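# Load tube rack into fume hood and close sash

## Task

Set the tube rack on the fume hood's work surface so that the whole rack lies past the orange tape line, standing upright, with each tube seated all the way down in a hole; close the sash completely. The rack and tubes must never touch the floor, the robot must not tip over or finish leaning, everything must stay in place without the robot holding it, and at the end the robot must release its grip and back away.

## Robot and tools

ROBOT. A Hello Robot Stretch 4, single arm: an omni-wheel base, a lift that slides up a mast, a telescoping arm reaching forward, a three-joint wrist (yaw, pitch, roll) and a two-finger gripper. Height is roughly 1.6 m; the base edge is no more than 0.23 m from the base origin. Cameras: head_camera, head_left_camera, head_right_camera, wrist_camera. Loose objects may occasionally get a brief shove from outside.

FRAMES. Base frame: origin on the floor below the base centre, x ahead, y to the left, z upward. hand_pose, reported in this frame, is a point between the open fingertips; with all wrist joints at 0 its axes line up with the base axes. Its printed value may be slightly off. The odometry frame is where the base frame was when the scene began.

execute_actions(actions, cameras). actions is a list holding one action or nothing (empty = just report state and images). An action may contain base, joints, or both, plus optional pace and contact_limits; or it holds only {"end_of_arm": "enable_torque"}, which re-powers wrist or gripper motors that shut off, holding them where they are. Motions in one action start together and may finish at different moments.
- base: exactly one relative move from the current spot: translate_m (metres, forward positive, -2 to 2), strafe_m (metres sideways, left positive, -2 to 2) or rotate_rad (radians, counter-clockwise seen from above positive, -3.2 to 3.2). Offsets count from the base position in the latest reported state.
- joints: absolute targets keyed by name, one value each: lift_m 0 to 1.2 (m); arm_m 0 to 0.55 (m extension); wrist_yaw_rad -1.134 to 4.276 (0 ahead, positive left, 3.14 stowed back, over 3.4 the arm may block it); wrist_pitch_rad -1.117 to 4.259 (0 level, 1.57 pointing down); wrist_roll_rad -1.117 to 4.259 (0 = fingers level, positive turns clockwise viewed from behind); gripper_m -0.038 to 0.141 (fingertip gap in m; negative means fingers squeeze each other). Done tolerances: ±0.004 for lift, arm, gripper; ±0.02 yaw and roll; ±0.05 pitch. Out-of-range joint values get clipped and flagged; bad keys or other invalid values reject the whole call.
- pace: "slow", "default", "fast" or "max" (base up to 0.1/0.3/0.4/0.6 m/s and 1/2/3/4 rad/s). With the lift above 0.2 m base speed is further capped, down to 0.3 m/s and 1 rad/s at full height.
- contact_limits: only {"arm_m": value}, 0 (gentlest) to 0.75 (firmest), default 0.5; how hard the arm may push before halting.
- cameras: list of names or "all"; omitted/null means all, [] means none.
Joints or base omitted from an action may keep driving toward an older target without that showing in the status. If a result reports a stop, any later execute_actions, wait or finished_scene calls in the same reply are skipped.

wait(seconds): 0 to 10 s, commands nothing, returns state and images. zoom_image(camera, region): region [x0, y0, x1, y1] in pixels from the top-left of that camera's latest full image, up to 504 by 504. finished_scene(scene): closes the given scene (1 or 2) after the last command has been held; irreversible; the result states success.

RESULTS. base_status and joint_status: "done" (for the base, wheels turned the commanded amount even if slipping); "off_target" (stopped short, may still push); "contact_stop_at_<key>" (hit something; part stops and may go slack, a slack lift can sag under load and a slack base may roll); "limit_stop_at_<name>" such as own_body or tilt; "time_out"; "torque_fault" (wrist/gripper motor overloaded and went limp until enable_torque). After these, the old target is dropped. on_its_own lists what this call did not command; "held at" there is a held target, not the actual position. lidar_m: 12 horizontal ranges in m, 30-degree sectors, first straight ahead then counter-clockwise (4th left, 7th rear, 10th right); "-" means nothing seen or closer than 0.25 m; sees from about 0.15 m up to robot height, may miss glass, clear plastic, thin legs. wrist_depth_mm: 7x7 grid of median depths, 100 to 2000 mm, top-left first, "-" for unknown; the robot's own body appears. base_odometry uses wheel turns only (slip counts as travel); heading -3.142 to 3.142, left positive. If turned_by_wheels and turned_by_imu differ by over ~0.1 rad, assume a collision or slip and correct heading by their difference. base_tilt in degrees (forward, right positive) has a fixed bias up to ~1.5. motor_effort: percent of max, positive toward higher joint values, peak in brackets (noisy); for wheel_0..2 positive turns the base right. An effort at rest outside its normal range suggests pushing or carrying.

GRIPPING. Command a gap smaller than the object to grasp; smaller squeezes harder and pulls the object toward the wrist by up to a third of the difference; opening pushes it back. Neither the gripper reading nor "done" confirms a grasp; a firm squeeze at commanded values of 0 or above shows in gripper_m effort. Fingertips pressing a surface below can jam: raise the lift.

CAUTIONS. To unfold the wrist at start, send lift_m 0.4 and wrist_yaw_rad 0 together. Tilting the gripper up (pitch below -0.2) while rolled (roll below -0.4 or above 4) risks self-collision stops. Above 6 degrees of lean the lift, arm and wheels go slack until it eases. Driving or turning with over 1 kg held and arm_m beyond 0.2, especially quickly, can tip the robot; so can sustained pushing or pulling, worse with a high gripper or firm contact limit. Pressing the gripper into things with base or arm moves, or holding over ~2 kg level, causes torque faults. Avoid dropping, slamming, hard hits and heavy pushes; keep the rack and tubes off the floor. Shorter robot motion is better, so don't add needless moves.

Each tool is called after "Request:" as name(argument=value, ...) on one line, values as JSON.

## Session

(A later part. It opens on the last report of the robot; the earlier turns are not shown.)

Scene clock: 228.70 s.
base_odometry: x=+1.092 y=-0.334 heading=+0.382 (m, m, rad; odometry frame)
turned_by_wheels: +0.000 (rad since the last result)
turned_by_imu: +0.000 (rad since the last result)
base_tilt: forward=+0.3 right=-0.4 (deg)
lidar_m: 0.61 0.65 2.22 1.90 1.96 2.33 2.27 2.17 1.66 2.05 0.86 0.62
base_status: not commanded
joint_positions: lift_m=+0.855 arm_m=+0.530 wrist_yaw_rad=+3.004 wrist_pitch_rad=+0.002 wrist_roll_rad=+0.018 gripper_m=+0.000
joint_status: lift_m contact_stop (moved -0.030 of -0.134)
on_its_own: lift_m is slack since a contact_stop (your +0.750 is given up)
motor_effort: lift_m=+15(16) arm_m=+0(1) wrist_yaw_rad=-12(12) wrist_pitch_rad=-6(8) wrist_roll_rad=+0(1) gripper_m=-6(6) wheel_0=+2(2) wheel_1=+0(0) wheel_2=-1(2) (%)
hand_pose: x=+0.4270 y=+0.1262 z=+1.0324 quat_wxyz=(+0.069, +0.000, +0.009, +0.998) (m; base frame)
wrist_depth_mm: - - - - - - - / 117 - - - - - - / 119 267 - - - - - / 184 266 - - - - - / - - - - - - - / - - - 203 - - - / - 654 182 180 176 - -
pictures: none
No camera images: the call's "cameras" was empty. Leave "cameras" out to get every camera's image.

Request:
execute_actions(actions=[{"joints":{"lift_m":0.75},"pace":"fast"}], cameras=["head_right_camera"])

Request:
zoom_image(camera="head_right_camera", region=[100,260,400,380])

Scene clock: 229.57 s.
base_odometry: x=+1.092 y=-0.334 heading=+0.382 (m, m, rad; odometry frame)
turned_by_wheels: +0.000 (rad since the last result)
turned_by_imu: +0.000 (rad since the last result)
base_tilt: forward=+0.0 right=-0.3 (deg)
lidar_m: 0.59 0.65 2.22 1.94 1.98 2.33 2.27 2.18 1.67 2.05 0.82 0.62
base_status: not commanded
joint_positions: lift_m=+0.855 arm_m=+0.530 wrist_yaw_rad=+3.004 wrist_pitch_rad=+0.001 wrist_roll_rad=+0.018 gripper_m=+0.000
joint_status: lift_m contact_stop (moved +0.000 of -0.105)
on_its_own: lift_m is slack since a contact_stop (your +0.750 is given up)
motor_effort: lift_m=+14(16) arm_m=+1(1) wrist_yaw_rad=-10(11) wrist_pitch_rad=-5(5) wrist_roll_rad=+0(0) gripper_m=-7(6) wheel_0=+3(3) wheel_1=+0(0) wheel_2=-1(1) (%)
hand_pose: x=+0.4271 y=+0.1262 z=+1.0324 quat_wxyz=(+0.069, +0.000, +0.009, +0.998) (m; base frame)
wrist_depth_mm: - - - - - - - / 118 - - - - - - / 119 266 - - - - - / 184 267 - - - - - / - - - - - - - / - - - 204 - - - / - 661 183 180 176 - -
pictures: head_right_camera
Images, in order (width x height): head_right_camera 420x672.

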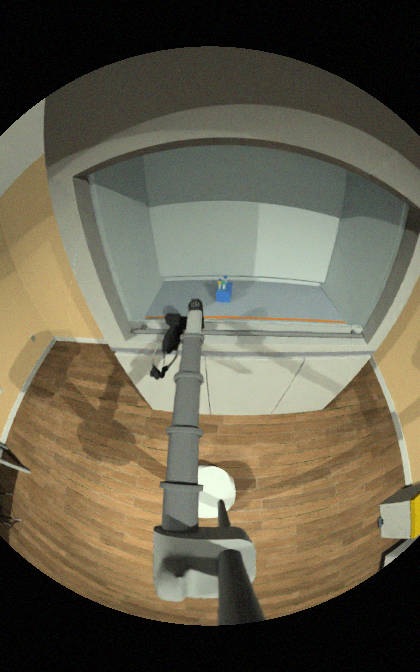

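Region (100, 260, 400, 380) of head_right_camera's 420x672 image, scaled by 1.680, with more detail than that image has; it fills the top 202 rows of this view, and the rest is white.

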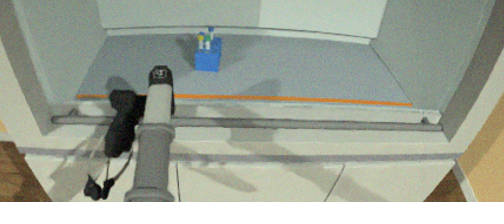

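Request:
execute_actions(actions=[{"joints":{"lift_m":0.92},"pace":"slow"}], cameras=[])

Request:
execute_actions(actions=[{"joints":{"arm_m":0.0},"base":{"translate_m":-0.3}}], cameras=[])

Request:
execute_actions(actions=[{"joints":{"wrist_yaw_rad":0,"lift_m":0.85}}], cameras=["wrist_camera"])

Scene clock: 231.23 s.
base_odometry: x=+1.092 y=-0.334 heading=+0.382 (m, m, rad; odometry frame)
turned_by_wheels: +0.000 (rad since the last result)
turned_by_imu: +0.000 (rad since the last result)
base_tilt: forward=+0.2 right=-0.2 (deg)
lidar_m: 0.60 0.66 2.22 1.93 1.99 2.33 2.26 2.16 1.67 2.05 0.84 0.63
base_status: not commanded
joint_positions: lift_m=+0.920 arm_m=+0.530 wrist_yaw_rad=+3.003 wrist_pitch_rad=+0.002 wrist_roll_rad=+0.018 gripper_m=+0.000
joint_status: all done
motor_effort: lift_m=+24(22) arm_m=+1(1) wrist_yaw_rad=-8(10) wrist_pitch_rad=-7(8) wrist_roll_rad=+0(1) gripper_m=-5(6) wheel_0=+2(3) wheel_1=+0(0) wheel_2=-1(1) (%)
hand_pose: x=+0.4271 y=+0.1263 z=+1.0971 quat_wxyz=(+0.069, +0.000, +0.009, +0.998) (m; base frame)
wrist_depth_mm: - - 809 - - - - / 118 - - - - - - / 119 266 - - - - - / 190 267 - - - - - / - - - - - - - / - - - 204 - - - / - 668 183 180 176 - -
pictures: none
No camera images: the call's "cameras" was empty. Leave "cameras" out to get every camera's image.

Scene clock: 233.83 s.
base_odometry: x=+0.814 y=-0.446 heading=+0.382 (m, m, rad; odometry frame)
turned_by_wheels: +0.000 (rad since the last result)
turned_by_imu: +0.000 (rad since the last result)
base_tilt: forward=+0.3 right=-0.3 (deg)
lidar_m: 0.91 0.98 2.70 1.88 1.99 2.04 1.98 2.05 1.62 1.58 1.19 0.94
base_status: done
joint_positions: lift_m=+0.920 arm_m=+0.001 wrist_yaw_rad=+3.000 wrist_pitch_rad=+0.002 wrist_roll_rad=+0.018 gripper_m=+0.000
joint_status: all done
motor_effort: lift_m=+22(24) arm_m=-7(4) wrist_yaw_rad=+1(10) wrist_pitch_rad=-7(8) wrist_roll_rad=+0(0) gripper_m=-6(7) wheel_0=-4(6) wheel_1=-3(9) wheel_2=+2(11) (%)
hand_pose: x=-0.1011 y=+0.1272 z=+1.0973 quat_wxyz=(+0.071, +0.000, +0.009, +0.997) (m; base frame)
wrist_depth_mm: 143 256 - - - - - / 119 157 - - - - - / 124 160 - - - - - / 140 200 - - - - - / 1983 - - - - - - / - - - 204 - - - / 1983 1921 183 180 177 - -
pictures: none
No camera images: the call's "cameras" was empty. Leave "cameras" out to get every camera's image.

Scene clock: 236.17 s.
base_odometry: x=+0.814 y=-0.446 heading=+0.382 (m, m, rad; odometry frame)
turned_by_wheels: +0.000 (rad since the last result)
turned_by_imu: -0.001 (rad since the last result)
base_tilt: forward=+0.1 right=-0.2 (deg)
lidar_m: 0.90 0.96 2.67 1.88 2.01 2.03 1.97 2.05 1.63 1.58 1.25 0.92
base_status: not commanded
joint_positions: lift_m=+0.850 arm_m=+0.001 wrist_yaw_rad=+0.001 wrist_pitch_rad=+0.002 wrist_roll_rad=+0.018 gripper_m=+0.000
joint_status: all done
motor_effort: lift_m=+14(15) arm_m=-6(7) wrist_yaw_rad=+0(2) wrist_pitch_rad=-7(8) wrist_roll_rad=+1(0) gripper_m=-5(6) wheel_0=-4(4) wheel_1=-3(3) wheel_2=+2(2) (%)
hand_pose: x=+0.4607 y=-0.0873 z=+1.0279 quat_wxyz=(+1.000, +0.009, +0.001, +0.000) (m; base frame)
wrist_depth_mm: 723 960 1397 1430 1397 1397 1182 / 723 991 1397 1464 1366 1366 1182 / 732 1025 1430 1397 1397 1366 1229 / 715 1008 1430 1397 1336 1366 1182 / 715 759 759 768 778 798 809 / 715 699 699 204 699 699 683 / 699 707 183 180 177 683 683
pictures: wrist_camera
Images, in order (width x height): wrist_camera 616x392.

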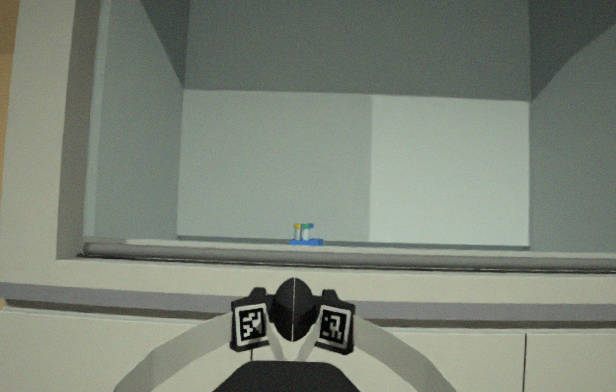

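Closed, tubes level.

Request:
finished_scene(scene=1)

The scene is finished: the task was done.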